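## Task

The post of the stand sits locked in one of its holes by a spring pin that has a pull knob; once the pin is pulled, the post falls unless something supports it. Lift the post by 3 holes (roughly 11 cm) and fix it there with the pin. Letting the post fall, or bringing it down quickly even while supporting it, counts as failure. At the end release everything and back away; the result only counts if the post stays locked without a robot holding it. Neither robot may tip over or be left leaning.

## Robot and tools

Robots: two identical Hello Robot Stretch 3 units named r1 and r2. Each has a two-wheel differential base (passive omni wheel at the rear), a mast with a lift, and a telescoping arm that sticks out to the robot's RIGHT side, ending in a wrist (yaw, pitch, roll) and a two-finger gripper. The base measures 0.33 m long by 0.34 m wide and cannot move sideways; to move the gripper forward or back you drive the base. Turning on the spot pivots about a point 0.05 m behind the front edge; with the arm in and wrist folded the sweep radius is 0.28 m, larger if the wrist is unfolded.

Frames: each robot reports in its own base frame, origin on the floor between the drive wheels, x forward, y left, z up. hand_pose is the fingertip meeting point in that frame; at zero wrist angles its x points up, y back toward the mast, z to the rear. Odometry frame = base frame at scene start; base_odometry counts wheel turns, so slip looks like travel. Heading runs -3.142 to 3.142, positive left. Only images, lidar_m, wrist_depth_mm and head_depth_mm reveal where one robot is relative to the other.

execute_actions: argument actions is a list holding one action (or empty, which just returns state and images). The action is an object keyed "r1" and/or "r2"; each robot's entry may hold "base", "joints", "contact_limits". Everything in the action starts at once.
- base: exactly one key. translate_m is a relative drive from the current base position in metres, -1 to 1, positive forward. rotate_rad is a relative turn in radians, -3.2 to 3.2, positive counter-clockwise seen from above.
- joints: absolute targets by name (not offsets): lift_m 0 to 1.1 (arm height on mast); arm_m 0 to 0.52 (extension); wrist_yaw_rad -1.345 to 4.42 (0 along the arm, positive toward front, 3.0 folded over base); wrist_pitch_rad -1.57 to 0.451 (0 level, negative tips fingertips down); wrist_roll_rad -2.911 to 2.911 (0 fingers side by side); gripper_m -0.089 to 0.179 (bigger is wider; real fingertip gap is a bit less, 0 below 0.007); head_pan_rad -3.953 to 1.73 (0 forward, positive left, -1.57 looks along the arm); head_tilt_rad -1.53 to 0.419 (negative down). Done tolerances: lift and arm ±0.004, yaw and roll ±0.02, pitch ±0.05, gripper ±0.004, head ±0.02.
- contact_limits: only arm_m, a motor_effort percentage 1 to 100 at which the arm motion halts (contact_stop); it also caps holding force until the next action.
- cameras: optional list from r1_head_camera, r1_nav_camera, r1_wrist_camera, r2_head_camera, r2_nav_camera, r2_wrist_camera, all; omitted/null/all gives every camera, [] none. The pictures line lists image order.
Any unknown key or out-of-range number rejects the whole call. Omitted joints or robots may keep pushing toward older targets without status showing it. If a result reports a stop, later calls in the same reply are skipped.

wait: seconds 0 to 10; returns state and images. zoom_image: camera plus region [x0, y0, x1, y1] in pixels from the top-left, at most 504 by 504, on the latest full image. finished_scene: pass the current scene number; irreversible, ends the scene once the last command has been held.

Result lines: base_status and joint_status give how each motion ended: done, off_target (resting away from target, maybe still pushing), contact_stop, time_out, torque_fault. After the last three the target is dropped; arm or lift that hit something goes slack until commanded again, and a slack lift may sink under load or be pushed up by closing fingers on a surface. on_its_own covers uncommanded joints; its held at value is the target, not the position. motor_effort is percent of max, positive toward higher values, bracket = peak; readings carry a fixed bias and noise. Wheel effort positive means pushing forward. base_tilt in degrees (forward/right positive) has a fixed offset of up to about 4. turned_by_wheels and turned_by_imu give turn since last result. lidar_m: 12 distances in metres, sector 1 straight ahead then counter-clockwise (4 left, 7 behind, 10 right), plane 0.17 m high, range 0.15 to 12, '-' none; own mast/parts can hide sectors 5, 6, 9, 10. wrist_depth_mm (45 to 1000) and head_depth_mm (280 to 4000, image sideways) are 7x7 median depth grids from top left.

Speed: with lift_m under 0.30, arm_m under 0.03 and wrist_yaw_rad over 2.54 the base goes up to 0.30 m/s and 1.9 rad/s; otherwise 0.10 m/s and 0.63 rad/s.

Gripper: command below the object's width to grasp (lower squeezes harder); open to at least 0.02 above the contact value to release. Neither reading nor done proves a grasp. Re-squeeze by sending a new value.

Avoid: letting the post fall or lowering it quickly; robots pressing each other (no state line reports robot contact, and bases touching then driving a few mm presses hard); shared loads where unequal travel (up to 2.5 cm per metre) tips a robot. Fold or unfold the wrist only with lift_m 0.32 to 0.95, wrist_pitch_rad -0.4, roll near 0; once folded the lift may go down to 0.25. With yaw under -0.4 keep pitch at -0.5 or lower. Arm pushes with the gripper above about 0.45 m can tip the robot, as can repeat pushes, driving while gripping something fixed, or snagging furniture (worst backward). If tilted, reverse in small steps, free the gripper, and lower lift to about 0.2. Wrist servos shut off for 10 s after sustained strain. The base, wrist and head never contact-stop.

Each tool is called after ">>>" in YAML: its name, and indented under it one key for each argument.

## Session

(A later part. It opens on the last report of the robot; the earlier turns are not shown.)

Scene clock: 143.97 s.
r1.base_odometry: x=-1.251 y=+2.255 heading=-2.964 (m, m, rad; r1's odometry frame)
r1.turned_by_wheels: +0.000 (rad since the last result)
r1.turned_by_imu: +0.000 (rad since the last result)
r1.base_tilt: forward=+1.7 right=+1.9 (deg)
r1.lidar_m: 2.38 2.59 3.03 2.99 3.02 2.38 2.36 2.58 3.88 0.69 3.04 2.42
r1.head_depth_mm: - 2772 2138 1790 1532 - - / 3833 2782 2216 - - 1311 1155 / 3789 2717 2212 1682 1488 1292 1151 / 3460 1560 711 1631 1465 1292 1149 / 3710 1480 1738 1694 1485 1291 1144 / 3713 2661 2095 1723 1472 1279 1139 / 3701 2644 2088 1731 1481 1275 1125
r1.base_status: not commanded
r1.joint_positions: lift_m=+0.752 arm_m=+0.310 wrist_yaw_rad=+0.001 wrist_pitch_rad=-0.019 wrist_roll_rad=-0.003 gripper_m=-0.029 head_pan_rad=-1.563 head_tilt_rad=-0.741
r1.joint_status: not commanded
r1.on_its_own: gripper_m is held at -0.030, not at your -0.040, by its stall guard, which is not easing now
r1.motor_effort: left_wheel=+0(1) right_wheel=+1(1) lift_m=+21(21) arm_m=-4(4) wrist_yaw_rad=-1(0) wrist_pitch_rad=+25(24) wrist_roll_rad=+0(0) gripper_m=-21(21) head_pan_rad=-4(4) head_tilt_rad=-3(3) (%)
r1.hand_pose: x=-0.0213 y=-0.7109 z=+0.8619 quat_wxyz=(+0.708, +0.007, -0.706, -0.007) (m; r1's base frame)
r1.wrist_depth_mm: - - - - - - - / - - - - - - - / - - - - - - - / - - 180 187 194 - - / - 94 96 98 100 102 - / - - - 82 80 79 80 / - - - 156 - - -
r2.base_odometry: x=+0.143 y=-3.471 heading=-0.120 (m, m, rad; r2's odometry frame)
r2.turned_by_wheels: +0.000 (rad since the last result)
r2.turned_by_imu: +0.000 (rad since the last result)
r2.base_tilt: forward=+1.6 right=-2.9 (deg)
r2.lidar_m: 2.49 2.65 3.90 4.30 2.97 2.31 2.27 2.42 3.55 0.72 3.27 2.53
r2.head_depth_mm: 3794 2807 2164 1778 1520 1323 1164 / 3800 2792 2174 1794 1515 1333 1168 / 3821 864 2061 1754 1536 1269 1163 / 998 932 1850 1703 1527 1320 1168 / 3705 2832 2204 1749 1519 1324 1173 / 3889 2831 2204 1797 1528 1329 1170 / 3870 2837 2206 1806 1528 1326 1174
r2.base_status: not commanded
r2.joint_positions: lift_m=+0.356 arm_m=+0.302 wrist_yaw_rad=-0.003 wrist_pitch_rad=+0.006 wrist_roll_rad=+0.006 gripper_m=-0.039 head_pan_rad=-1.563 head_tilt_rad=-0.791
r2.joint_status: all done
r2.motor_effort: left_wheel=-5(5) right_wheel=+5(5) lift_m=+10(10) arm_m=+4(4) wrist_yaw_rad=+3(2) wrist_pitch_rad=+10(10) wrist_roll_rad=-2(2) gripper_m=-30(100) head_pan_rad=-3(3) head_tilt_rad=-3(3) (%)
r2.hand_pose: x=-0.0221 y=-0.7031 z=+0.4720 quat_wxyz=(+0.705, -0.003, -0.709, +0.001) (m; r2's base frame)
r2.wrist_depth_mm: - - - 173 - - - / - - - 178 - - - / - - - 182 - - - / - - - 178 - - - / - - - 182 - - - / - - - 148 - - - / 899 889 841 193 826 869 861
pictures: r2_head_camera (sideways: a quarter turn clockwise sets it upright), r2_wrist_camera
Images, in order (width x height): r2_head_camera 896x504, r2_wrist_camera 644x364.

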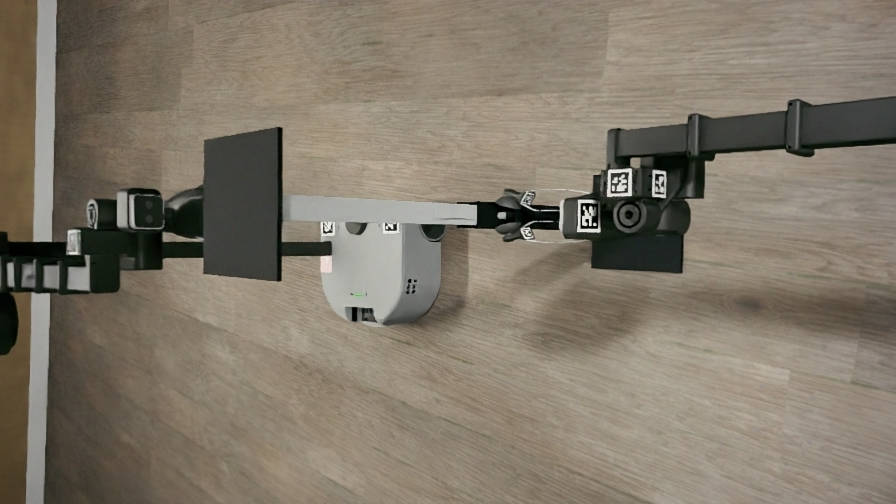

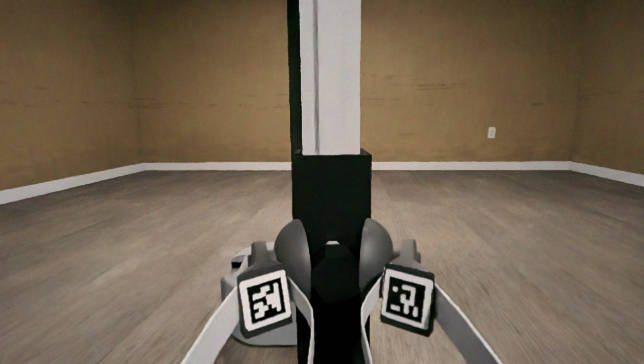

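>>> execute_actions:
  actions:
    - {"r1":{"joints":{"lift_m":0.766}}}
  cameras: []

>>> execute_actions:
  actions:
    - {"r2":{"joints":{"arm_m":0.288,"gripper_m":-0.045}}}
  cameras: ["r2_head_camera","r2_wrist_camera"]

Scene clock: 150.03 s.
r1.base_odometry: x=-1.251 y=+2.255 heading=-2.964 (m, m, rad; r1's odometry frame)
r1.turned_by_wheels: +0.000 (rad since the last result)
r1.turned_by_imu: +0.001 (rad since the last result)
r1.base_tilt: forward=+1.6 right=+1.9 (deg)
r1.lidar_m: 2.39 2.59 3.02 2.99 3.03 2.38 2.36 2.58 3.91 0.69 3.04 2.41
r1.head_depth_mm: - 2783 2179 1789 1541 - - / 3861 2807 2255 - - 1297 1157 / 3780 2764 2226 1670 1494 1309 1156 / 3378 1569 701 1633 1463 1300 1152 / 3685 1502 1744 1699 1486 1288 1140 / 3626 2676 2117 1734 1488 1287 1138 / 3654 2641 2104 1723 1466 1278 1141
r1.base_status: not commanded
r1.joint_positions: lift_m=+0.766 arm_m=+0.310 wrist_yaw_rad=+0.001 wrist_pitch_rad=-0.065 wrist_roll_rad=-0.003 gripper_m=-0.029 head_pan_rad=-1.563 head_tilt_rad=-0.741
r1.joint_status: all done
r1.on_its_own: gripper_m is held at -0.030, not at your -0.040, by its stall guard, which is not easing now; wrist_pitch_rad is at rest, and its effort (+47) is outside its rest range (-20 to +32)
r1.motor_effort: left_wheel=-1(0) right_wheel=+2(1) lift_m=+33(34) arm_m=-4(3) wrist_yaw_rad=+1(0) wrist_pitch_rad=+47(48) wrist_roll_rad=+0(0) gripper_m=-20(20) head_pan_rad=-4(4) head_tilt_rad=-4(4) (%)
r1.hand_pose: x=-0.0213 y=-0.7093 z=+0.8636 quat_wxyz=(+0.708, +0.023, -0.706, -0.023) (m; r1's base frame)
r1.wrist_depth_mm: - - - - - - - / - - - - - - - / - - - - - - - / - - 174 179 185 - - / - 102 104 106 108 109 - / - - 84 84 81 82 79 / - - - 159 - - -
r2.base_odometry: x=+0.143 y=-3.471 heading=-0.120 (m, m, rad; r2's odometry frame)
r2.turned_by_wheels: +0.000 (rad since the last result)
r2.turned_by_imu: -0.001 (rad since the last result)
r2.base_tilt: forward=+1.6 right=-2.9 (deg)
r2.lidar_m: 2.49 2.66 3.88 4.30 2.96 2.31 2.27 2.43 3.57 0.72 3.25 2.53
r2.head_depth_mm: 3766 2780 2169 1786 1515 1323 1170 / 3810 2817 2185 1777 1507 1327 1166 / 3875 864 2033 1754 1538 1273 1165 / 953 926 1851 1705 1526 1323 1168 / 3891 2828 2200 1744 1526 1328 1169 / 3883 2820 2206 1797 1521 1325 1170 / 3862 2814 2192 1813 1528 1328 1174
r2.base_status: not commanded
r2.joint_positions: lift_m=+0.356 arm_m=+0.302 wrist_yaw_rad=-0.003 wrist_pitch_rad=+0.006 wrist_roll_rad=+0.006 gripper_m=-0.029 head_pan_rad=-1.563 head_tilt_rad=-0.791
r2.joint_status: not commanded
r2.on_its_own: gripper_m is held at -0.030, not at your -0.040, by its stall guard, which is not easing now
r2.motor_effort: left_wheel=-5(6) right_wheel=+5(5) lift_m=+10(11) arm_m=+4(4) wrist_yaw_rad=+3(3) wrist_pitch_rad=+10(10) wrist_roll_rad=-2(2) gripper_m=-25(25) head_pan_rad=-2(3) head_tilt_rad=-3(4) (%)
r2.hand_pose: x=-0.0221 y=-0.7031 z=+0.4720 quat_wxyz=(+0.705, -0.003, -0.709, +0.001) (m; r2's base frame)
r2.wrist_depth_mm: - - - 174 - - - / - - - 178 - - - / - - - 182 - - - / - - - 178 - - - / - - - 180 - - - / - - - 148 - - - / 891 921 837 192 824 868 869
pictures: none
No camera images: the call's "cameras" was empty. Leave "cameras" out to get every camera's image.

Scene clock: 150.97 s.
r1.base_odometry: x=-1.251 y=+2.255 heading=-2.964 (m, m, rad; r1's odometry frame)
r1.turned_by_wheels: +0.000 (rad since the last result)
r1.turned_by_imu: +0.000 (rad since the last result)
r1.base_tilt: forward=+1.7 right=+1.9 (deg)
r1.lidar_m: 2.39 2.59 3.04 2.99 3.03 2.39 2.36 2.57 3.89 0.69 3.05 2.41
r1.head_depth_mm: - 2857 2161 1769 1547 - - / 3851 2755 2234 - - 1313 1156 / 3808 2707 2222 1673 1491 1296 1150 / 3351 1564 701 1617 1465 1294 1146 / 3700 1502 1722 1705 1487 1289 1138 / 3686 2663 2117 1734 1479 1285 1137 / 3628 2669 2086 1733 1469 1289 1131
r1.base_status: not commanded
r1.joint_positions: lift_m=+0.766 arm_m=+0.310 wrist_yaw_rad=+0.001 wrist_pitch_rad=-0.065 wrist_roll_rad=-0.003 gripper_m=-0.029 head_pan_rad=-1.563 head_tilt_rad=-0.741
r1.joint_status: not commanded
r1.on_its_own: gripper_m is held at -0.030, not at your -0.040, by its stall guard, which is not easing now; wrist_pitch_rad is at rest, and its effort (+47) is outside its rest range (-20 to +32)
r1.motor_effort: left_wheel=+0(1) right_wheel=+1(2) lift_m=+33(33) arm_m=-4(4) wrist_yaw_rad=+0(0) wrist_pitch_rad=+47(47) wrist_roll_rad=+0(0) gripper_m=-22(22) head_pan_rad=-3(4) head_tilt_rad=-3(3) (%)
r1.hand_pose: x=-0.0213 y=-0.7093 z=+0.8636 quat_wxyz=(+0.708, +0.023, -0.706, -0.023) (m; r1's base frame)
r1.wrist_depth_mm: - - - - - - - / - - - - - - - / - - - - - - - / - - 175 180 185 - - / - 103 104 106 108 110 - / - - 84 84 81 82 78 / - - - 160 - - -
r2.base_odometry: x=+0.143 y=-3.471 heading=-0.120 (m, m, rad; r2's odometry frame)
r2.turned_by_wheels: +0.000 (rad since the last result)
r2.turned_by_imu: +0.000 (rad since the last result)
r2.base_tilt: forward=+1.6 right=-2.9 (deg)
r2.lidar_m: 2.48 2.65 3.88 4.31 2.97 2.31 2.27 2.43 3.54 0.72 3.25 2.53
r2.head_depth_mm: 3750 2763 2180 1783 1515 1316 1163 / 3780 2778 2192 1796 1518 1332 1168 / 3789 866 2065 1746 1508 1272 1168 / 961 922 1866 1705 1518 1320 1169 / 3877 2788 2199 1763 1525 1329 1172 / 3910 2824 2213 1798 1527 1328 1169 / 3832 2825 2200 1798 1523 1325 1170
r2.base_status: not commanded
r2.joint_positions: lift_m=+0.356 arm_m=+0.289 wrist_yaw_rad=-0.003 wrist_pitch_rad=+0.010 wrist_roll_rad=+0.006 gripper_m=-0.044 head_pan_rad=-1.563 head_tilt_rad=-0.791
r2.joint_status: all done
r2.motor_effort: left_wheel=-5(5) right_wheel=+4(6) lift_m=+10(10) arm_m=-8(11) wrist_yaw_rad=+3(3) wrist_pitch_rad=+9(10) wrist_roll_rad=-2(2) gripper_m=-29(99) head_pan_rad=-2(3) head_tilt_rad=-3(4) (%)
r2.hand_pose: x=-0.0222 y=-0.6901 z=+0.4730 quat_wxyz=(+0.705, -0.004, -0.709, +0.002) (m; r2's base frame)
r2.wrist_depth_mm: - - - 186 - - - / - - - 190 - - - / - - - 195 - - - / - - - 190 - - - / - - - 194 - - - / - - - 161 - - - / 896 900 863 206 831 865 866
pictures: r2_head_camera (sideways: a quarter turn clockwise sets it upright), r2_wrist_camera
Images, in order (width x height): r2_head_camera 896x504, r2_wrist_camera 644x364.

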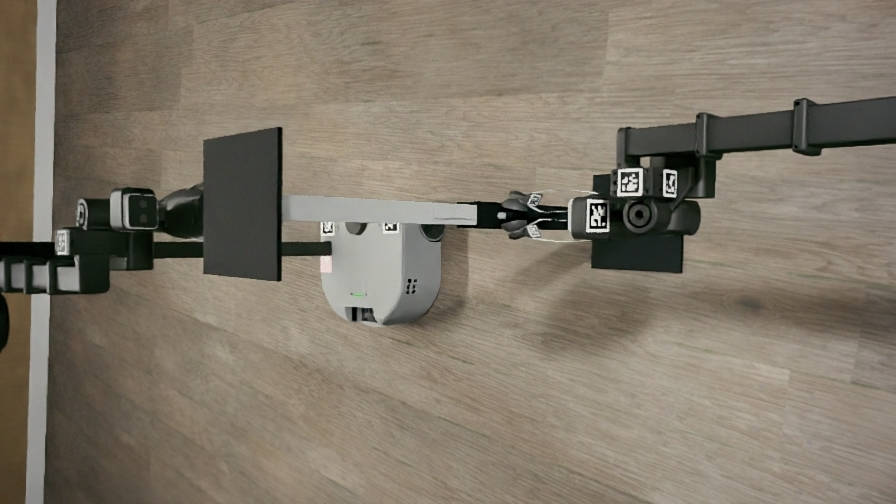

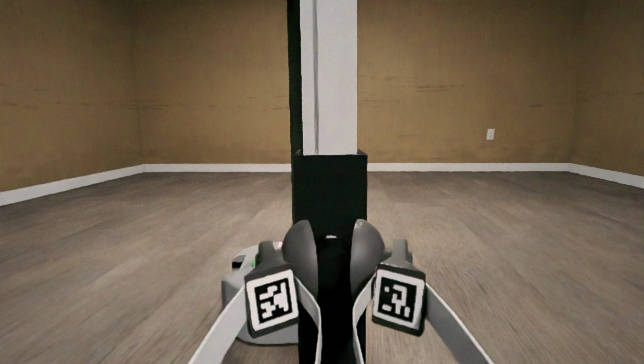

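>>> execute_actions:
  actions:
    - {"r1":{"joints":{"lift_m":0.774}},"r2":{"joints":{"gripper_m":0.045}}}
  cameras: ["r2_head_camera"]

>>> execute_actions:
  actions:
    - {"r1":{"joints":{"lift_m":0.782}},"r2":{"joints":{"arm_m":0.304,"lift_m":0.352}}}
  cameras: ["r2_head_camera"]

>>> execute_actions:
  actions:
    - {"r1":{"joints":{"lift_m":0.755}},"r2":{"joints":{"gripper_m":-0.03}}}
  cameras: ["r2_head_camera"]

Scene clock: 161.70 s.
r1.base_odometry: x=-1.251 y=+2.255 heading=-2.964 (m, m, rad; r1's odometry frame)
r1.turned_by_wheels: +0.000 (rad since the last result)
r1.turned_by_imu: +0.001 (rad since the last result)
r1.base_tilt: forward=+1.6 right=+1.9 (deg)
r1.lidar_m: 2.39 2.59 3.04 3.00 3.04 2.38 2.36 2.58 3.90 0.69 3.04 2.42
r1.head_depth_mm: - 2779 2173 1786 1535 - - / 3740 2787 2235 - - 1302 1154 / 3756 2688 2229 1687 1496 1300 1150 / 3408 1586 - 1636 1467 1294 1147 / 3710 1494 1753 1694 1472 1295 1143 / 3685 2696 2119 1729 1480 1293 1135 / 3718 2642 2092 1721 1464 1282 1131
r1.base_status: not commanded
r1.joint_positions: lift_m=+0.773 arm_m=+0.310 wrist_yaw_rad=+0.001 wrist_pitch_rad=-0.084 wrist_roll_rad=-0.003 gripper_m=-0.029 head_pan_rad=-1.563 head_tilt_rad=-0.741
r1.joint_status: all done
r1.on_its_own: gripper_m is held at -0.030, not at your -0.040, by its stall guard, which is not easing now; wrist_pitch_rad is at rest, and its effort (+56) is outside its rest range (-20 to +32)
r1.motor_effort: left_wheel=+1(1) right_wheel=+1(1) lift_m=+34(34) arm_m=-4(4) wrist_yaw_rad=-1(1) wrist_pitch_rad=+56(57) wrist_roll_rad=+0(0) gripper_m=-22(20) head_pan_rad=-4(4) head_tilt_rad=-3(3) (%)
r1.hand_pose: x=-0.0213 y=-0.7085 z=+0.8666 quat_wxyz=(+0.708, +0.030, -0.705, -0.030) (m; r1's base frame)
r1.wrist_depth_mm: - - - - - - - / - - - - - - - / - - - - - - - / - - 175 180 185 - - / - 106 108 110 112 113 - / - 87 84 84 82 81 82 / - - - 161 - - -
r2.base_odometry: x=+0.143 y=-3.471 heading=-0.120 (m, m, rad; r2's odometry frame)
r2.turned_by_wheels: +0.000 (rad since the last result)
r2.turned_by_imu: -0.001 (rad since the last result)
r2.base_tilt: forward=+1.6 right=-2.9 (deg)
r2.lidar_m: 2.48 2.66 3.90 4.31 2.97 2.31 2.28 2.43 3.55 0.72 3.24 2.53
r2.head_depth_mm: 3734 2777 2173 1788 1517 1318 1169 / 3818 2767 2185 1796 1512 1331 1162 / 3781 859 2049 1744 1516 1275 1169 / 927 904 1868 1700 1520 1319 1168 / 3848 2830 2194 1748 1528 1321 1170 / 3914 2806 2191 1798 1525 1320 1168 / 3920 2816 2199 1813 1526 1319 1174
r2.base_status: not commanded
r2.joint_positions: lift_m=+0.356 arm_m=+0.288 wrist_yaw_rad=-0.003 wrist_pitch_rad=+0.010 wrist_roll_rad=+0.006 gripper_m=+0.045 head_pan_rad=-1.563 head_tilt_rad=-0.791
r2.joint_status: all done
r2.motor_effort: left_wheel=-4(5) right_wheel=+3(5) lift_m=+10(10) arm_m=-4(7) wrist_yaw_rad=+3(3) wrist_pitch_rad=+9(9) wrist_roll_rad=-2(2) gripper_m=+0(98) head_pan_rad=-3(3) head_tilt_rad=-3(4) (%)
r2.hand_pose: x=-0.0221 y=-0.6897 z=+0.4730 quat_wxyz=(+0.705, -0.004, -0.709, +0.002) (m; r2's base frame)
r2.wrist_depth_mm: - - - 187 - - - / - - - 192 - - - / - - - 196 - - - / - - - 189 - - - / - - - 196 - - - / - - - 201 - - - / 903 903 831 208 830 902 846
pictures: r2_head_camera (sideways: a quarter turn clockwise sets it upright)
Images, in order (width x height): r2_head_camera 896x504.

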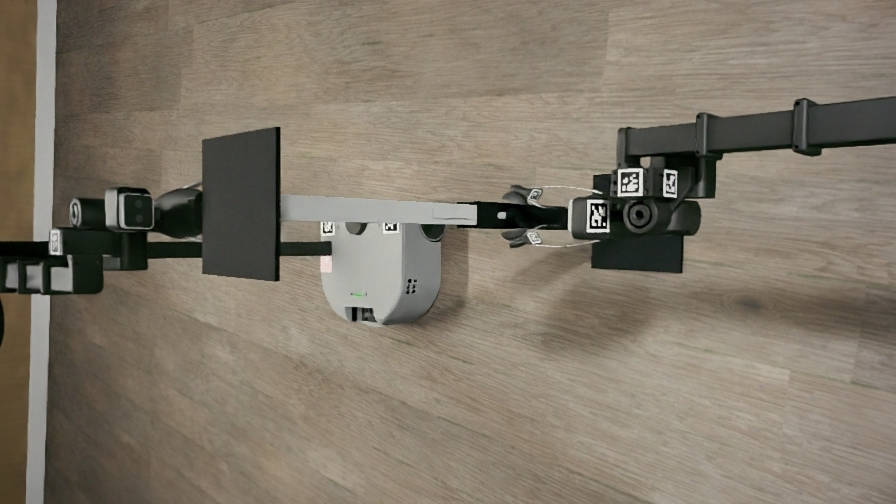

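Scene clock: 162.67 s.
r1.base_odometry: x=-1.251 y=+2.255 heading=-2.964 (m, m, rad; r1's odometry frame)
r1.turned_by_wheels: +0.000 (rad since the last result)
r1.turned_by_imu: +0.000 (rad since the last result)
r1.base_tilt: forward=+1.6 right=+2.0 (deg)
r1.lidar_m: 2.39 2.59 3.04 2.99 3.00 2.39 2.36 2.57 3.87 0.69 3.03 2.41
r1.head_depth_mm: - 2806 2181 1783 1549 - - / 3795 2773 2238 - 1463 1307 1155 / 3693 2775 2307 1684 1511 1304 1146 / 3385 1560 - 1647 1460 1286 1147 / 3724 1501 1756 1702 1487 1291 1149 / 3651 2681 2090 1737 1476 1282 1134 / 3562 2688 2098 1747 1471 1281 1135
r1.base_status: not commanded
r1.joint_positions: lift_m=+0.781 arm_m=+0.310 wrist_yaw_rad=+0.001 wrist_pitch_rad=-0.108 wrist_roll_rad=-0.003 gripper_m=-0.029 head_pan_rad=-1.563 head_tilt_rad=-0.741
r1.joint_status: all done
r1.on_its_own: gripper_m is held at -0.030, not at your -0.040, by its stall guard, which is not easing now; wrist_pitch_rad is at rest, and its effort (+68) is outside its rest range (-20 to +32)
r1.motor_effort: left_wheel=-1(0) right_wheel=+1(1) lift_m=+36(34) arm_m=-4(4) wrist_yaw_rad=+0(1) wrist_pitch_rad=+68(69) wrist_roll_rad=+0(0) gripper_m=-22(22) head_pan_rad=-4(4) head_tilt_rad=-3(3) (%)
r1.hand_pose: x=-0.0213 y=-0.7073 z=+0.8686 quat_wxyz=(+0.707, +0.039, -0.705, -0.038) (m; r1's base frame)
r1.wrist_depth_mm: - - - - - - - / - - - - - - - / - - - - - - - / - - 178 183 187 - - / - 113 114 116 117 120 - / - 88 88 85 86 87 88 / - - - 166 - - -
r2.base_odometry: x=+0.143 y=-3.471 heading=-0.120 (m, m, rad; r2's odometry frame)
r2.turned_by_wheels: +0.000 (rad since the last result)
r2.turned_by_imu: +0.000 (rad since the last result)
r2.base_tilt: forward=+1.6 right=-2.9 (deg)
r2.lidar_m: 2.48 2.66 3.89 4.30 2.97 2.31 2.27 2.42 3.55 0.72 3.23 2.53
r2.head_depth_mm: 3763 2810 2179 1790 1511 1319 1166 / 3828 2783 2159 1793 1516 1326 1164 / 3818 857 2062 1746 1534 1275 1165 / 910 898 1862 1693 1513 1320 1167 / 3898 2823 2178 1756 1521 1318 1172 / 3936 2828 2193 1805 1530 1323 1168 / 3955 2836 2205 1809 1531 1323 1171
r2.base_status: not commanded
r2.joint_positions: lift_m=+0.353 arm_m=+0.304 wrist_yaw_rad=-0.002 wrist_pitch_rad=+0.010 wrist_roll_rad=+0.006 gripper_m=+0.045 head_pan_rad=-1.563 head_tilt_rad=-0.791
r2.joint_status: all done
r2.motor_effort: left_wheel=-4(4) right_wheel=+3(3) lift_m=+10(9) arm_m=+4(3) wrist_yaw_rad=+2(3) wrist_pitch_rad=+9(9) wrist_roll_rad=-2(2) gripper_m=+0(0) head_pan_rad=-2(2) head_tilt_rad=-3(4) (%)
r2.hand_pose: x=-0.0220 y=-0.7052 z=+0.4700 quat_wxyz=(+0.705, -0.004, -0.709, +0.003) (m; r2's base frame)
r2.wrist_depth_mm: - - - 171 - - - / - - - 176 - - - / - - - 180 - - - / - - - 175 - - - / - - - 179 - - - / - - - 183 - - - / 885 897 806 191 824 861 849
pictures: r2_head_camera (sideways: a quarter turn clockwise sets it upright)
Images, in order (width x height): r2_head_camera 896x504.

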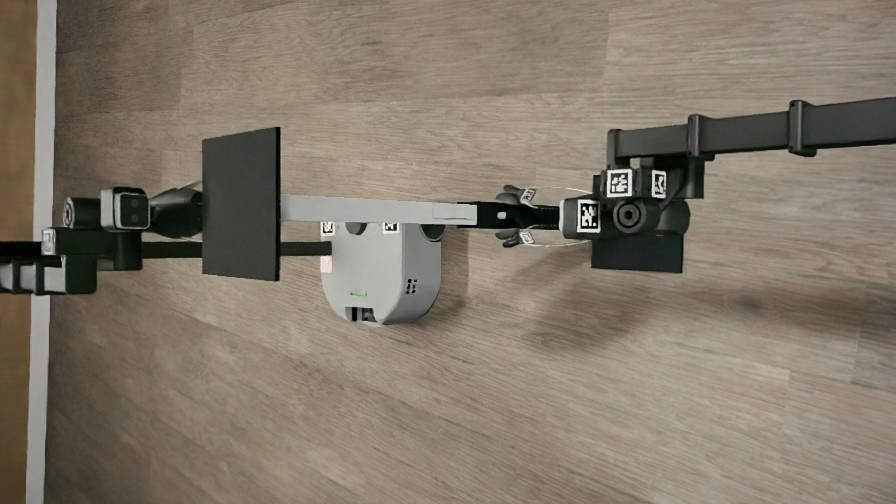

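Scene clock: 163.90 s.
r1.base_odometry: x=-1.251 y=+2.255 heading=-2.964 (m, m, rad; r1's odometry frame)
r1.turned_by_wheels: +0.000 (rad since the last result)
r1.turned_by_imu: +0.000 (rad since the last result)
r1.base_tilt: forward=+1.7 right=+1.9 (deg)
r1.lidar_m: 2.39 2.60 3.03 2.98 3.03 2.39 2.36 2.57 3.91 0.69 3.03 2.42
r1.head_depth_mm: - 2813 2184 1796 1533 - - / 3845 2766 2220 - - 1302 1156 / 3797 2757 2196 1675 1496 1297 1151 / 3445 1563 709 1640 1450 1299 1149 / 3678 1504 1744 1693 1500 1296 1144 / 3747 2654 2130 1755 1476 1289 1136 / 3625 2624 2101 1712 1463 1281 1137
r1.base_status: not commanded
r1.joint_positions: lift_m=+0.755 arm_m=+0.310 wrist_yaw_rad=+0.001 wrist_pitch_rad=-0.023 wrist_roll_rad=-0.003 gripper_m=-0.029 head_pan_rad=-1.563 head_tilt_rad=-0.741
r1.joint_status: all done
r1.on_its_own: gripper_m is held at -0.030, not at your -0.040, by its stall guard, which is not easing now
r1.motor_effort: left_wheel=+0(1) right_wheel=+2(1) lift_m=+20(34) arm_m=+1(3) wrist_yaw_rad=+0(1) wrist_pitch_rad=+26(68) wrist_roll_rad=+0(0) gripper_m=-20(21) head_pan_rad=-4(4) head_tilt_rad=-4(4) (%)
r1.hand_pose: x=-0.0213 y=-0.7105 z=+0.8639 quat_wxyz=(+0.708, +0.009, -0.706, -0.008) (m; r1's base frame)
r1.wrist_depth_mm: - - - - - - - / - - - - - - - / - - - - - - - / - - 192 198 206 - - / - 101 103 105 107 109 - / - - 85 83 82 84 80 / - - - 158 - - -
r2.base_odometry: x=+0.143 y=-3.471 heading=-0.120 (m, m, rad; r2's odometry frame)
r2.turned_by_wheels: +0.000 (rad since the last result)
r2.turned_by_imu: +0.000 (rad since the last result)
r2.base_tilt: forward=+1.6 right=-2.9 (deg)
r2.lidar_m: 2.49 2.65 3.91 4.31 2.96 2.31 2.27 2.42 3.56 0.72 3.27 2.52
r2.head_depth_mm: 3773 2796 2168 1789 1523 1317 1162 / 3853 2766 2175 1798 1520 1326 1165 / 3854 868 2057 1750 1532 1276 1167 / 993 929 1861 1708 1525 1325 1171 / 3755 2813 2189 1761 1527 1322 1171 / 3962 2815 2213 1798 1522 1331 1174 / 3893 2850 2209 1804 1536 1326 1169
r2.base_status: not commanded
r2.joint_positions: lift_m=+0.353 arm_m=+0.304 wrist_yaw_rad=-0.003 wrist_pitch_rad=+0.010 wrist_roll_rad=+0.006 gripper_m=-0.029 head_pan_rad=-1.563 head_tilt_rad=-0.791
r2.joint_status: all done
r2.motor_effort: left_wheel=-5(6) right_wheel=+5(6) lift_m=+10(10) arm_m=+4(4) wrist_yaw_rad=+4(3) wrist_pitch_rad=+9(9) wrist_roll_rad=-2(2) gripper_m=-26(100) head_pan_rad=-2(2) head_tilt_rad=-4(4) (%)
r2.hand_pose: x=-0.0221 y=-0.7051 z=+0.4699 quat_wxyz=(+0.705, -0.004, -0.709, +0.002) (m; r2's base frame)
r2.wrist_depth_mm: - - - 171 - - - / - - - 176 - - - / - - - 180 - - - / - - - 175 - - - / - - - 179 - - - / - - - 146 - - - / 893 893 843 191 839 887 838
pictures: r2_head_camera (sideways: a quarter turn clockwise sets it upright)
Images, in order (width x height): r2_head_camera 896x504.

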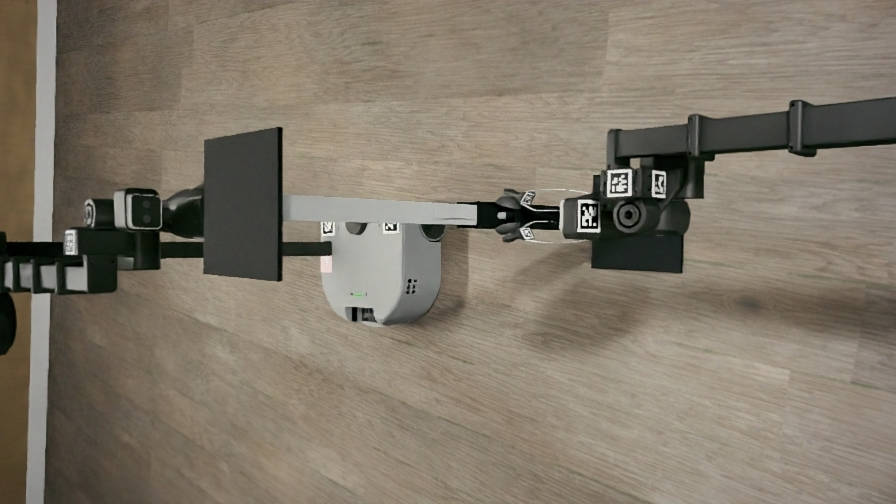

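>>> execute_actions:
  actions:
    - {"r1":{"joints":{"lift_m":0.773}},"r2":{"joints":{"gripper_m":-0.06}}}
  cameras: []

>>> execute_actions:
  actions:
    - {"r2":{"joints":{"arm_m":0.29}}}
  cameras: ["r2_head_camera"]

>>> execute_actions:
  actions:
    - {"r1":{"joints":{"lift_m":0.778}}}
  cameras: ["r2_head_camera"]

Scene clock: 173.13 s.
r1.base_odometry: x=-1.251 y=+2.255 heading=-2.964 (m, m, rad; r1's odometry frame)
r1.turned_by_wheels: +0.000 (rad since the last result)
r1.turned_by_imu: +0.001 (rad since the last result)
r1.base_tilt: forward=+1.6 right=+1.9 (deg)
r1.lidar_m: 2.39 2.58 3.03 2.99 3.01 2.38 2.36 2.58 3.89 0.69 3.06 2.41
r1.head_depth_mm: - 2770 2163 1779 1545 - - / 3835 2729 2242 - - 1286 1159 / 3792 2738 2225 1670 1499 1304 1153 / 3408 1561 - 1631 1463 1296 1140 / 3785 1498 1729 1699 1492 1293 1135 / 3716 2696 2115 1749 1478 1286 1139 / 3686 2641 2098 1729 1469 1285 1141
r1.base_status: not commanded
r1.joint_positions: lift_m=+0.772 arm_m=+0.310 wrist_yaw_rad=+0.001 wrist_pitch_rad=-0.082 wrist_roll_rad=-0.003 gripper_m=-0.029 head_pan_rad=-1.563 head_tilt_rad=-0.741
r1.joint_status: all done
r1.on_its_own: gripper_m is held at -0.030, not at your -0.040, by its stall guard, which is not easing now; wrist_pitch_rad is at rest, and its effort (+55) is outside its rest range (-20 to +32)
r1.motor_effort: left_wheel=+0(1) right_wheel=+2(3) lift_m=+34(33) arm_m=+1(1) wrist_yaw_rad=+0(1) wrist_pitch_rad=+55(56) wrist_roll_rad=+0(0) gripper_m=-21(21) head_pan_rad=-4(3) head_tilt_rad=-4(3) (%)
r1.hand_pose: x=-0.0213 y=-0.7082 z=+0.8661 quat_wxyz=(+0.708, +0.030, -0.705, -0.029) (m; r1's base frame)
r1.wrist_depth_mm: - - - - - - - / - - - - - - - / - - - - - - - / - - 182 187 192 - - / - 110 112 113 115 117 - / - 90 86 86 83 84 85 / - - - 164 - - -
r2.base_odometry: x=+0.143 y=-3.471 heading=-0.120 (m, m, rad; r2's odometry frame)
r2.turned_by_wheels: +0.000 (rad since the last result)
r2.turned_by_imu: +0.000 (rad since the last result)
r2.base_tilt: forward=+1.6 right=-2.9 (deg)
r2.lidar_m: 2.49 2.66 3.90 4.28 2.95 2.30 2.27 2.42 3.56 0.72 3.24 2.53
r2.head_depth_mm: 3763 2794 2177 1784 1528 1320 1166 / 3819 2810 2155 1789 1511 1330 1165 / 3859 861 2060 1748 1538 1270 1168 / 924 903 1856 1702 1518 1319 1173 / 3898 2845 2192 1762 1525 1327 1170 / 3909 2803 2203 1788 1527 1322 1170 / 3881 2828 2195 1813 1528 1327 1172
r2.base_status: not commanded
r2.joint_positions: lift_m=+0.353 arm_m=+0.304 wrist_yaw_rad=-0.003 wrist_pitch_rad=+0.010 wrist_roll_rad=+0.006 gripper_m=-0.058 head_pan_rad=-1.563 head_tilt_rad=-0.791
r2.joint_status: all done
r2.motor_effort: left_wheel=-5(5) right_wheel=+5(6) lift_m=+10(10) arm_m=+4(4) wrist_yaw_rad=+3(3) wrist_pitch_rad=+9(9) wrist_roll_rad=-2(2) gripper_m=-38(100) head_pan_rad=-3(2) head_tilt_rad=-3(3) (%)
r2.hand_pose: x=-0.0221 y=-0.7051 z=+0.4699 quat_wxyz=(+0.705, -0.004, -0.709, +0.002) (m; r2's base frame)
r2.wrist_depth_mm: - - - 172 - - - / - - - 176 - - - / - - - 179 - - - / - - - 175 - - - / - - - 179 - - - / - - - 146 - - - / 896 888 850 190 817 862 852
pictures: none
No camera images: the call's "cameras" was empty. Leave "cameras" out to get every camera's image.

Scene clock: 174.07 s.
r1.base_odometry: x=-1.251 y=+2.255 heading=-2.964 (m, m, rad; r1's odometry frame)
r1.turned_by_wheels: +0.000 (rad since the last result)
r1.turned_by_imu: +0.000 (rad since the last result)
r1.base_tilt: forward=+1.6 right=+1.9 (deg)
r1.lidar_m: 2.39 2.59 3.02 2.99 3.03 2.39 2.36 2.57 3.88 0.69 3.05 2.42
r1.head_depth_mm: - 2797 2181 1807 1548 - - / 3905 2758 2228 - - 1296 1160 / 3813 2717 2221 1680 1491 1306 1148 / 3350 1564 - 1625 1456 1306 1145 / 3726 1514 1739 1702 1494 1291 1148 / 3670 2689 2130 1746 1497 1277 1132 / 3645 2642 2098 1741 1476 1282 1133
r1.base_status: not commanded
r1.joint_positions: lift_m=+0.772 arm_m=+0.310 wrist_yaw_rad=+0.001 wrist_pitch_rad=-0.082 wrist_roll_rad=-0.003 gripper_m=-0.029 head_pan_rad=-1.563 head_tilt_rad=-0.741
r1.joint_status: not commanded
r1.on_its_own: gripper_m is held at -0.030, not at your -0.040, by its stall guard, which is not easing now; wrist_pitch_rad is at rest, and its effort (+55) is outside its rest range (-20 to +32)
r1.motor_effort: left_wheel=-2(1) right_wheel=+3(2) lift_m=+34(34) arm_m=+1(1) wrist_yaw_rad=-1(1) wrist_pitch_rad=+55(55) wrist_roll_rad=+0(0) gripper_m=-21(21) head_pan_rad=-4(4) head_tilt_rad=-3(4) (%)
r1.hand_pose: x=-0.0213 y=-0.7082 z=+0.8661 quat_wxyz=(+0.708, +0.030, -0.705, -0.029) (m; r1's base frame)
r1.wrist_depth_mm: - - - - - - - / - - - - - - - / - - - - - - - / - - 182 187 192 - - / - 110 112 114 116 117 - / - 90 86 86 83 84 85 / - - - 163 - - -
r2.base_odometry: x=+0.143 y=-3.471 heading=-0.120 (m, m, rad; r2's odometry frame)
r2.turned_by_wheels: +0.000 (rad since the last result)
r2.turned_by_imu: +0.000 (rad since the last result)
r2.base_tilt: forward=+1.6 right=-2.8 (deg)
r2.lidar_m: 2.48 2.66 3.90 4.30 2.96 2.32 2.27 2.42 3.57 0.72 3.25 2.53
r2.head_depth_mm: 3757 2796 2173 1779 1515 1315 1166 / 3780 2762 2165 1791 1518 1333 1160 / 3872 859 2058 1745 1519 1273 1167 / 929 905 1861 1702 1518 1318 1168 / 3881 2793 2187 1748 1529 1323 1166 / 3944 2801 2193 1801 1530 1324 1175 / 3967 2840 2213 1798 1521 1323 1174
r2.base_status: not commanded
r2.joint_positions: lift_m=+0.353 arm_m=+0.291 wrist_yaw_rad=-0.003 wrist_pitch_rad=+0.011 wrist_roll_rad=+0.006 gripper_m=-0.055 head_pan_rad=-1.563 head_tilt_rad=-0.791
r2.joint_status: all done
r2.motor_effort: left_wheel=-5(6) right_wheel=+4(6) lift_m=+10(11) arm_m=-10(17) wrist_yaw_rad=+4(2) wrist_pitch_rad=+8(9) wrist_roll_rad=-2(2) gripper_m=-33(38) head_pan_rad=-2(2) head_tilt_rad=-4(2) (%)
r2.hand_pose: x=-0.0222 y=-0.6922 z=+0.4703 quat_wxyz=(+0.705, -0.005, -0.709, +0.003) (m; r2's base frame)
r2.wrist_depth_mm: - - - 183 - - - / - - - 189 - - - / - - - 191 - - - / - - - 188 - - - / - - - 191 - - - / - - - 159 - - - / 883 896 832 203 845 872 869
pictures: r2_head_camera (sideways: a quarter turn clockwise sets it upright)
Images, in order (width x height): r2_head_camera 896x504.

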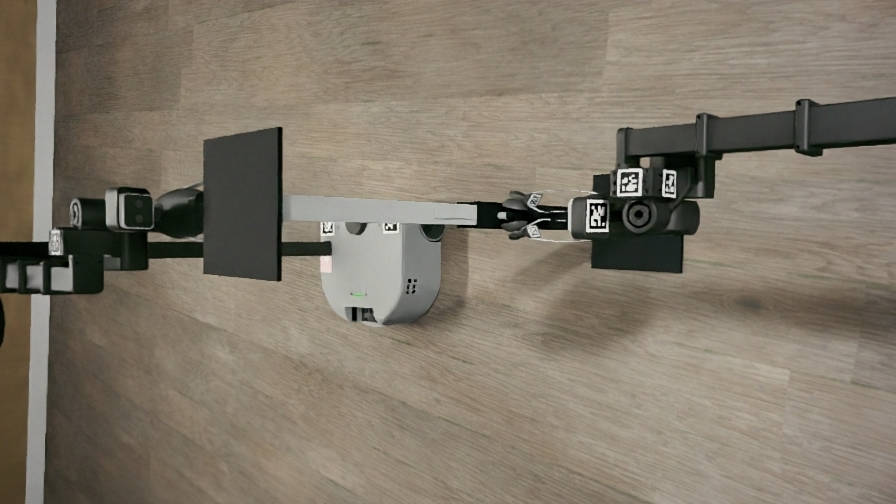

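Scene clock: 174.67 s.
r1.base_odometry: x=-1.251 y=+2.255 heading=-2.964 (m, m, rad; r1's odometry frame)
r1.turned_by_wheels: +0.000 (rad since the last result)
r1.turned_by_imu: +0.000 (rad since the last result)
r1.base_tilt: forward=+1.6 right=+2.0 (deg)
r1.lidar_m: 2.39 2.60 3.03 2.98 3.02 2.39 2.36 2.57 3.91 0.69 3.04 2.42
r1.head_depth_mm: - 2774 2170 1780 1543 - - / 3972 2758 2238 - - 1289 1164 / 3840 2742 2215 1672 1489 1307 1148 / 3434 1547 - 1632 1466 1296 1147 / 3670 1496 1749 1702 1482 1298 1140 / 3679 2685 2103 1733 1479 1292 1144 / 3650 2650 2091 1724 1472 1278 1136
r1.base_status: not commanded
r1.joint_positions: lift_m=+0.777 arm_m=+0.310 wrist_yaw_rad=+0.001 wrist_pitch_rad=-0.092 wrist_roll_rad=-0.003 gripper_m=-0.029 head_pan_rad=-1.563 head_tilt_rad=-0.741
r1.joint_status: all done
r1.on_its_own: gripper_m is held at -0.030, not at your -0.040, by its stall guard, which is not easing now; wrist_pitch_rad is at rest, and its effort (+60) is outside its rest range (-20 to +32)
r1.motor_effort: left_wheel=+0(2) right_wheel=+2(3) lift_m=+35(34) arm_m=+1(1) wrist_yaw_rad=-1(0) wrist_pitch_rad=+60(61) wrist_roll_rad=+0(0) gripper_m=-21(20) head_pan_rad=-4(4) head_tilt_rad=-4(3) (%)
r1.hand_pose: x=-0.0213 y=-0.7078 z=+0.8685 quat_wxyz=(+0.708, +0.033, -0.705, -0.033) (m; r1's base frame)
r1.wrist_depth_mm: - - - - - - - / - - - - - - - / - - - - - - - / - - 182 185 191 - - / - 112 114 115 117 119 - / - 87 87 84 84 85 86 / - - - 164 - - -
r2.base_odometry: x=+0.143 y=-3.471 heading=-0.120 (m, m, rad; r2's odometry frame)
r2.turned_by_wheels: +0.000 (rad since the last result)
r2.turned_by_imu: +0.000 (rad since the last result)
r2.base_tilt: forward=+1.6 right=-2.8 (deg)
r2.lidar_m: 2.49 2.66 3.91 4.29 2.96 2.30 2.27 2.42 3.55 0.72 3.23 2.53
r2.head_depth_mm: 3799 2773 2169 1791 1518 1322 1165 / 3811 2798 2159 1794 1517 1333 1164 / 3893 857 2049 1752 1513 1277 1167 / 929 897 1852 1710 1525 1325 1166 / 3864 2809 2192 1755 1523 1326 1170 / 3948 2808 2197 1807 1527 1330 1172 / 3843 2844 2215 1808 1529 1328 1174
r2.base_status: not commanded
r2.joint_positions: lift_m=+0.353 arm_m=+0.291 wrist_yaw_rad=-0.003 wrist_pitch_rad=+0.011 wrist_roll_rad=+0.006 gripper_m=-0.051 head_pan_rad=-1.563 head_tilt_rad=-0.791
r2.joint_status: not commanded
r2.on_its_own: gripper_m is held at -0.053, not at your -0.060, by its stall guard, which is still easing
r2.motor_effort: left_wheel=-4(4) right_wheel=+4(4) lift_m=+11(11) arm_m=-10(10) wrist_yaw_rad=+3(3) wrist_pitch_rad=+8(8) wrist_roll_rad=-2(2) gripper_m=-32(33) head_pan_rad=-3(3) head_tilt_rad=-4(3) (%)
r2.hand_pose: x=-0.0222 y=-0.6922 z=+0.4703 quat_wxyz=(+0.705, -0.005, -0.709, +0.003) (m; r2's base frame)
r2.wrist_depth_mm: - - - 184 - - - / - - - 188 - - - / - - - 191 - - - / - - - 189 - - - / - - - 191 - - - / - - - 158 - - - / 879 898 861 204 806 892 850
pictures: r2_head_camera (sideways: a quarter turn clockwise sets it upright)
Images, in order (width x height): r2_head_camera 896x504.

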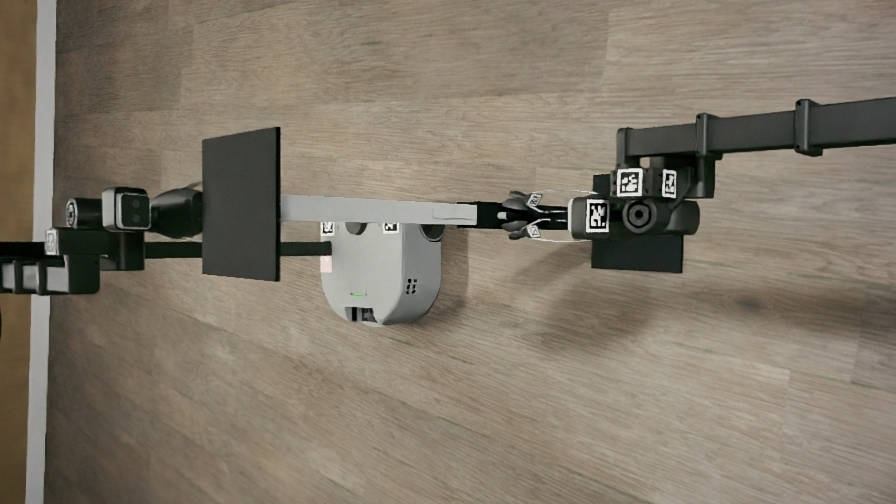

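>>> execute_actions:
  actions:
    - {"r1":{"joints":{"lift_m":0.76}},"r2":{"joints":{"gripper_m":0.045}}}
  cameras: []

>>> execute_actions:
  actions:
    - {"r2":{"joints":{"arm_m":0.306}}}
  cameras: []

>>> execute_actions:
  actions:
    - {"r1":{"joints":{"lift_m":0.7752}},"r2":{"joints":{"gripper_m":-0.07}}}
  cameras: []

>>> execute_actions:
  actions:
    - {"r2":{"joints":{"arm_m":0.292}}}
  cameras: ["r2_head_camera"]

Scene clock: 185.27 s.
r1.base_odometry: x=-1.251 y=+2.255 heading=-2.964 (m, m, rad; r1's odometry frame)
r1.turned_by_wheels: +0.000 (rad since the last result)
r1.turned_by_imu: +0.001 (rad since the last result)
r1.base_tilt: forward=+1.7 right=+1.9 (deg)
r1.lidar_m: 2.39 2.60 3.03 2.99 3.01 2.39 2.36 2.57 3.88 0.69 3.06 2.42
r1.head_depth_mm: - 2820 2196 1793 1498 - - / 3883 2787 2237 - - 1304 1154 / 3784 2746 2182 1680 1498 1304 1152 / 3355 1559 712 1653 1457 1301 1147 / 3724 1494 1741 1686 1494 1298 1144 / 3656 2694 2120 1729 1482 1285 1140 / 3674 2667 2095 1735 1471 1292 1129
r1.base_status: not commanded
r1.joint_positions: lift_m=+0.760 arm_m=+0.310 wrist_yaw_rad=+0.001 wrist_pitch_rad=-0.040 wrist_roll_rad=-0.003 gripper_m=-0.029 head_pan_rad=-1.563 head_tilt_rad=-0.741
r1.joint_status: all done
r1.on_its_own: gripper_m is held at -0.030, not at your -0.040, by its stall guard, which is not easing now; wrist_pitch_rad is at rest, and its effort (+35) is outside its rest range (-20 to +32)
r1.motor_effort: left_wheel=-1(1) right_wheel=+2(2) lift_m=+22(30) arm_m=+1(1) wrist_yaw_rad=+0(1) wrist_pitch_rad=+35(60) wrist_roll_rad=+0(0) gripper_m=-21(20) head_pan_rad=-4(4) head_tilt_rad=-4(3) (%)
r1.hand_pose: x=-0.0213 y=-0.7099 z=+0.8645 quat_wxyz=(+0.708, +0.015, -0.706, -0.014) (m; r1's base frame)
r1.wrist_depth_mm: - - - - - - - / - - - - - - - / - - - - - - - / - - 189 195 202 - - / - 104 106 108 110 112 - / - - 85 85 82 82 82 / - - - 159 - - -
r2.base_odometry: x=+0.143 y=-3.471 heading=-0.120 (m, m, rad; r2's odometry frame)
r2.turned_by_wheels: +0.000 (rad since the last result)
r2.turned_by_imu: -0.001 (rad since the last result)
r2.base_tilt: forward=+1.7 right=-2.8 (deg)
r2.lidar_m: 2.49 2.65 3.90 4.28 2.97 2.31 2.27 2.43 3.56 0.72 3.24 2.53
r2.head_depth_mm: 3765 2797 2178 1788 1514 1310 1164 / 3779 2766 2195 1785 1517 1329 1174 / 3850 866 2064 1753 1513 1276 1166 / 976 927 1858 1696 1517 1323 1166 / 3726 2826 2210 1752 1522 1324 1171 / 3881 2793 2191 1802 1527 1324 1171 / 3983 2833 2212 1810 1534 1327 1173
r2.base_status: not commanded
r2.joint_positions: lift_m=+0.353 arm_m=+0.290 wrist_yaw_rad=-0.003 wrist_pitch_rad=+0.011 wrist_roll_rad=+0.006 gripper_m=+0.045 head_pan_rad=-1.563 head_tilt_rad=-0.791
r2.joint_status: all done
r2.motor_effort: left_wheel=-4(4) right_wheel=+3(4) lift_m=+10(11) arm_m=-4(9) wrist_yaw_rad=+3(4) wrist_pitch_rad=+8(8) wrist_roll_rad=-2(2) gripper_m=+0(97) head_pan_rad=-2(3) head_tilt_rad=-4(4) (%)
r2.hand_pose: x=-0.0221 y=-0.6918 z=+0.4703 quat_wxyz=(+0.705, -0.005, -0.709, +0.003) (m; r2's base frame)
r2.wrist_depth_mm: - - - 185 - - - / - - - 189 - - - / - - - 191 - - - / - - - 189 - - - / - - - 193 - - - / - - - 198 - - - / 898 890 838 205 848 862 865
pictures: none
No camera images: the call's "cameras" was empty. Leave "cameras" out to get every camera's image.

Scene clock: 186.23 s.
r1.base_odometry: x=-1.251 y=+2.255 heading=-2.964 (m, m, rad; r1's odometry frame)
r1.turned_by_wheels: +0.000 (rad since the last result)
r1.turned_by_imu: +0.000 (rad since the last result)
r1.base_tilt: forward=+1.7 right=+1.9 (deg)
r1.lidar_m: 2.39 2.59 3.03 3.00 3.02 2.39 2.36 2.56 3.89 0.69 3.05 2.42
r1.head_depth_mm: - 2792 2187 1798 1518 - - / 3766 2787 2233 - - 1308 1147 / 3738 2735 2166 1666 1505 1290 1158 / 3336 1557 712 1629 1456 1303 1149 / 3717 1502 1717 1696 1470 1299 1143 / 3686 2703 2112 1746 1474 1282 1137 / 3643 2644 2099 1743 1467 1285 1129
r1.base_status: not commanded
r1.joint_positions: lift_m=+0.760 arm_m=+0.310 wrist_yaw_rad=+0.001 wrist_pitch_rad=-0.040 wrist_roll_rad=-0.003 gripper_m=-0.029 head_pan_rad=-1.563 head_tilt_rad=-0.741
r1.joint_status: not commanded
r1.on_its_own: gripper_m is held at -0.030, not at your -0.040, by its stall guard, which is not easing now; wrist_pitch_rad is at rest, and its effort (+35) is outside its rest range (-20 to +32)
r1.motor_effort: left_wheel=-1(1) right_wheel=+3(2) lift_m=+22(22) arm_m=+0(1) wrist_yaw_rad=+0(0) wrist_pitch_rad=+35(35) wrist_roll_rad=+0(1) gripper_m=-21(21) head_pan_rad=-4(3) head_tilt_rad=-3(3) (%)
r1.hand_pose: x=-0.0213 y=-0.7099 z=+0.8645 quat_wxyz=(+0.708, +0.015, -0.706, -0.014) (m; r1's base frame)
r1.wrist_depth_mm: - - - - - - - / - - - - - - - / - - - - - - - / - - 189 194 201 - - / - 104 106 108 110 112 - / - - 85 85 82 82 82 / - - - 160 - - -
r2.base_odometry: x=+0.143 y=-3.471 heading=-0.120 (m, m, rad; r2's odometry frame)
r2.turned_by_wheels: +0.000 (rad since the last result)
r2.turned_by_imu: +0.000 (rad since the last result)
r2.base_tilt: forward=+1.6 right=-2.9 (deg)
r2.lidar_m: 2.49 2.66 3.91 4.30 2.97 2.31 2.27 2.42 3.56 0.72 3.27 2.53
r2.head_depth_mm: 3770 2782 2177 1785 1523 1318 1163 / 3864 2775 2160 1785 1516 1326 1164 / 3943 866 2066 1752 1546 1285 1168 / 971 927 1857 1711 1525 1317 1170 / 3703 2806 2194 1750 1527 1322 1165 / 3902 2832 2203 1798 1523 1326 1172 / 3910 2830 2205 1804 1536 1325 1173
r2.base_status: not commanded
r2.joint_positions: lift_m=+0.353 arm_m=+0.306 wrist_yaw_rad=-0.002 wrist_pitch_rad=+0.011 wrist_roll_rad=+0.006 gripper_m=+0.045 head_pan_rad=-1.563 head_tilt_rad=-0.791
r2.joint_status: all done
r2.motor_effort: left_wheel=-4(4) right_wheel=+4(3) lift_m=+10(11) arm_m=+4(5) wrist_yaw_rad=+2(3) wrist_pitch_rad=+8(8) wrist_roll_rad=-2(2) gripper_m=+0(0) head_pan_rad=-3(2) head_tilt_rad=-3(3) (%)
r2.hand_pose: x=-0.0220 y=-0.7072 z=+0.4703 quat_wxyz=(+0.705, -0.005, -0.709, +0.003) (m; r2's base frame)
r2.wrist_depth_mm: - - - 169 - - - / - - - 173 - - - / - - - 176 - - - / - - - 174 - - - / - - - 177 - - - / - - - 181 - - - / 888 876 807 188 829 891 839
pictures: none
No camera images: the call's "cameras" was empty. Leave "cameras" out to get every camera's image.

Scene clock: 187.87 s.
r1.base_odometry: x=-1.251 y=+2.255 heading=-2.964 (m, m, rad; r1's odometry frame)
r1.turned_by_wheels: +0.000 (rad since the last result)
r1.turned_by_imu: +0.000 (rad since the last result)
r1.base_tilt: forward=+1.7 right=+1.9 (deg)
r1.lidar_m: 2.39 2.59 3.02 2.99 3.04 2.39 2.36 2.57 3.89 0.69 3.05 2.42
r1.head_depth_mm: - 2782 2185 1771 1548 - - / 3815 2772 2223 - - 1302 1156 / 3743 2720 2233 1680 1499 1296 1151 / 3374 1562 - 1634 1457 1288 1147 / 3780 1504 1710 1689 1491 1293 1144 / 3682 2686 2110 1740 1479 1288 1134 / 3668 2642 2112 1726 1469 1278 1133
r1.base_status: not commanded
r1.joint_positions: lift_m=+0.775 arm_m=+0.310 wrist_yaw_rad=+0.001 wrist_pitch_rad=-0.085 wrist_roll_rad=-0.003 gripper_m=-0.029 head_pan_rad=-1.563 head_tilt_rad=-0.741
r1.joint_status: all done
r1.on_its_own: gripper_m is held at -0.030, not at your -0.040, by its stall guard, which is not easing now; wrist_pitch_rad is at rest, and its effort (+57) is outside its rest range (-20 to +32)
r1.motor_effort: left_wheel=+0(1) right_wheel=+2(3) lift_m=+34(34) arm_m=+1(1) wrist_yaw_rad=+0(1) wrist_pitch_rad=+57(59) wrist_roll_rad=+0(0) gripper_m=-21(21) head_pan_rad=-3(4) head_tilt_rad=-3(3) (%)
r1.hand_pose: x=-0.0213 y=-0.7081 z=+0.8676 quat_wxyz=(+0.708, +0.031, -0.705, -0.030) (m; r1's base frame)
r1.wrist_depth_mm: - - - - - - - / - - - - - - - / - - - - - - - / - - 182 187 192 - - / - 111 112 115 116 118 - / - 90 86 87 83 84 85 / - - - 164 - - -
r2.base_odometry: x=+0.143 y=-3.471 heading=-0.120 (m, m, rad; r2's odometry frame)
r2.turned_by_wheels: +0.000 (rad since the last result)
r2.turned_by_imu: +0.000 (rad since the last result)
r2.base_tilt: forward=+1.6 right=-2.8 (deg)
r2.lidar_m: 2.49 2.66 3.89 4.30 2.97 2.31 2.27 2.42 3.56 0.72 3.27 2.53
r2.head_depth_mm: 3785 2800 2172 1780 1520 1317 1163 / 3739 2801 2180 1785 1520 1329 1163 / 3912 858 2054 1745 1530 1282 1166 / 929 899 1863 1714 1521 1322 1166 / 3910 2793 2188 1753 1528 1321 1166 / 3927 2795 2185 1802 1538 1326 1167 / 3909 2822 2194 1804 1533 1328 1180
r2.base_status: not commanded
r2.joint_positions: lift_m=+0.353 arm_m=+0.306 wrist_yaw_rad=-0.002 wrist_pitch_rad=+0.011 wrist_roll_rad=+0.006 gripper_m=-0.068 head_pan_rad=-1.563 head_tilt_rad=-0.791
r2.joint_status: all done
r2.motor_effort: left_wheel=-6(5) right_wheel=+7(7) lift_m=+10(11) arm_m=+6(5) wrist_yaw_rad=+3(3) wrist_pitch_rad=+8(8) wrist_roll_rad=-2(2) gripper_m=-49(100) head_pan_rad=-3(3) head_tilt_rad=-3(3) (%)
r2.hand_pose: x=-0.0220 y=-0.7071 z=+0.4701 quat_wxyz=(+0.705, -0.004, -0.709, +0.003) (m; r2's base frame)
r2.wrist_depth_mm: - - - 170 - - - / - - - 173 - - - / - - - 178 - - - / - - - 174 - - - / - - - 177 - - - / - - - 145 - - - / 881 894 844 188 858 869 871
pictures: none
No camera images: the call's "cameras" was empty. Leave "cameras" out to get every camera's image.

Scene clock: 188.80 s.
r1.base_odometry: x=-1.251 y=+2.255 heading=-2.964 (m, m, rad; r1's odometry frame)
r1.turned_by_wheels: +0.000 (rad since the last result)
r1.turned_by_imu: +0.000 (rad since the last result)
r1.base_tilt: forward=+1.6 right=+1.9 (deg)
r1.lidar_m: 2.39 2.59 3.02 2.99 3.03 2.38 2.36 2.57 3.89 0.69 3.04 2.42
r1.head_depth_mm: - 2804 2185 1795 1536 - - / 3873 2734 2233 - - 1306 1146 / 3758 2751 2240 1691 1504 1299 1153 / 3389 1551 - 1636 1464 1294 1145 / 3762 1500 1764 1696 1495 1291 1140 / 3696 2666 2128 1767 1488 1280 1144 / 3631 2594 2115 1725 1472 1284 1129
r1.base_status: not commanded
r1.joint_positions: lift_m=+0.775 arm_m=+0.310 wrist_yaw_rad=+0.001 wrist_pitch_rad=-0.085 wrist_roll_rad=-0.003 gripper_m=-0.029 head_pan_rad=-1.563 head_tilt_rad=-0.741
r1.joint_status: not commanded
r1.on_its_own: gripper_m is held at -0.030, not at your -0.040, by its stall guard, which is not easing now; wrist_pitch_rad is at rest, and its effort (+57) is outside its rest range (-20 to +32)
r1.motor_effort: left_wheel=-1(1) right_wheel=+3(3) lift_m=+34(34) arm_m=+1(1) wrist_yaw_rad=-1(0) wrist_pitch_rad=+57(57) wrist_roll_rad=+0(0) gripper_m=-21(22) head_pan_rad=-4(4) head_tilt_rad=-4(4) (%)
r1.hand_pose: x=-0.0213 y=-0.7081 z=+0.8676 quat_wxyz=(+0.708, +0.031, -0.705, -0.030) (m; r1's base frame)
r1.wrist_depth_mm: - - - - - - - / - - - - - - - / - - - - - - - / - - 182 187 192 - - / - 111 112 114 116 118 - / - 90 86 87 83 84 85 / - - - 164 - - -
r2.base_odometry: x=+0.143 y=-3.471 heading=-0.120 (m, m, rad; r2's odometry frame)
r2.turned_by_wheels: +0.000 (rad since the last result)
r2.turned_by_imu: +0.000 (rad since the last result)
r2.base_tilt: forward=+1.6 right=-2.8 (deg)
r2.lidar_m: 2.49 2.66 3.91 4.30 2.95 2.31 2.27 2.43 3.57 0.72 3.25 2.53
r2.head_depth_mm: 3829 2763 2177 1788 1518 1306 1170 / 3780 2802 2175 1790 1524 1329 1174 / 3868 859 2065 1756 1523 1275 1164 / 931 897 1856 1704 1520 1328 1164 / 3910 2802 2195 1750 1523 1323 1175 / 3890 2802 2187 1804 1525 1317 1172 / 3890 2808 2203 1812 1525 1323 1175
r2.base_status: not commanded
r2.joint_positions: lift_m=+0.353 arm_m=+0.293 wrist_yaw_rad=-0.003 wrist_pitch_rad=+0.014 wrist_roll_rad=+0.006 gripper_m=-0.064 head_pan_rad=-1.563 head_tilt_rad=-0.791
r2.joint_status: all done
r2.on_its_own: arm_m is at rest, and its effort (-15) is outside its rest range (-14 to +14)
r2.motor_effort: left_wheel=-4(6) right_wheel=+4(7) lift_m=+11(10) arm_m=-15(19) wrist_yaw_rad=+3(4) wrist_pitch_rad=+7(8) wrist_roll_rad=-2(2) gripper_m=-37(45) head_pan_rad=-3(3) head_tilt_rad=-3(3) (%)
r2.hand_pose: x=-0.0221 y=-0.6946 z=+0.4708 quat_wxyz=(+0.705, -0.005, -0.709, +0.004) (m; r2's base frame)
r2.wrist_depth_mm: - - - 183 - - - / - - - 187 - - - / - - - 190 - - - / - - - 185 - - - / - - - 190 - - - / - - - 151 - - - / 905 891 864 201 848 866 855
pictures: r2_head_camera (sideways: a quarter turn clockwise sets it upright)
Images, in order (width x height): r2_head_camera 896x504.

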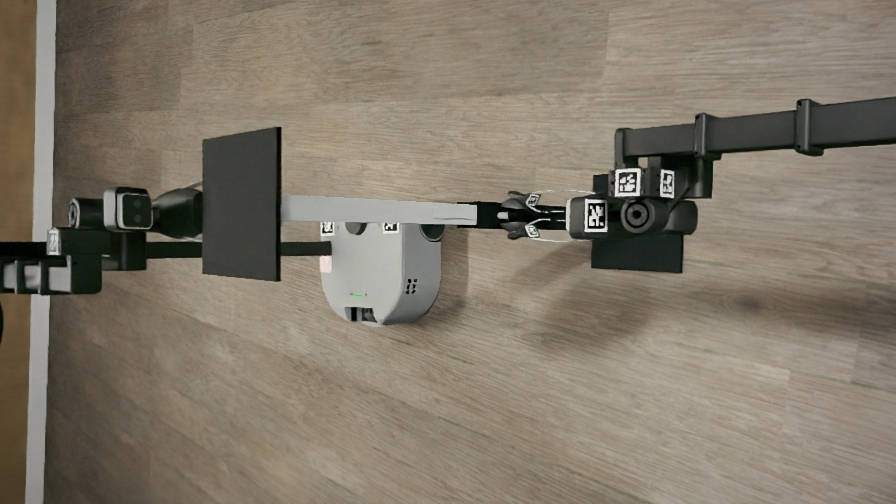

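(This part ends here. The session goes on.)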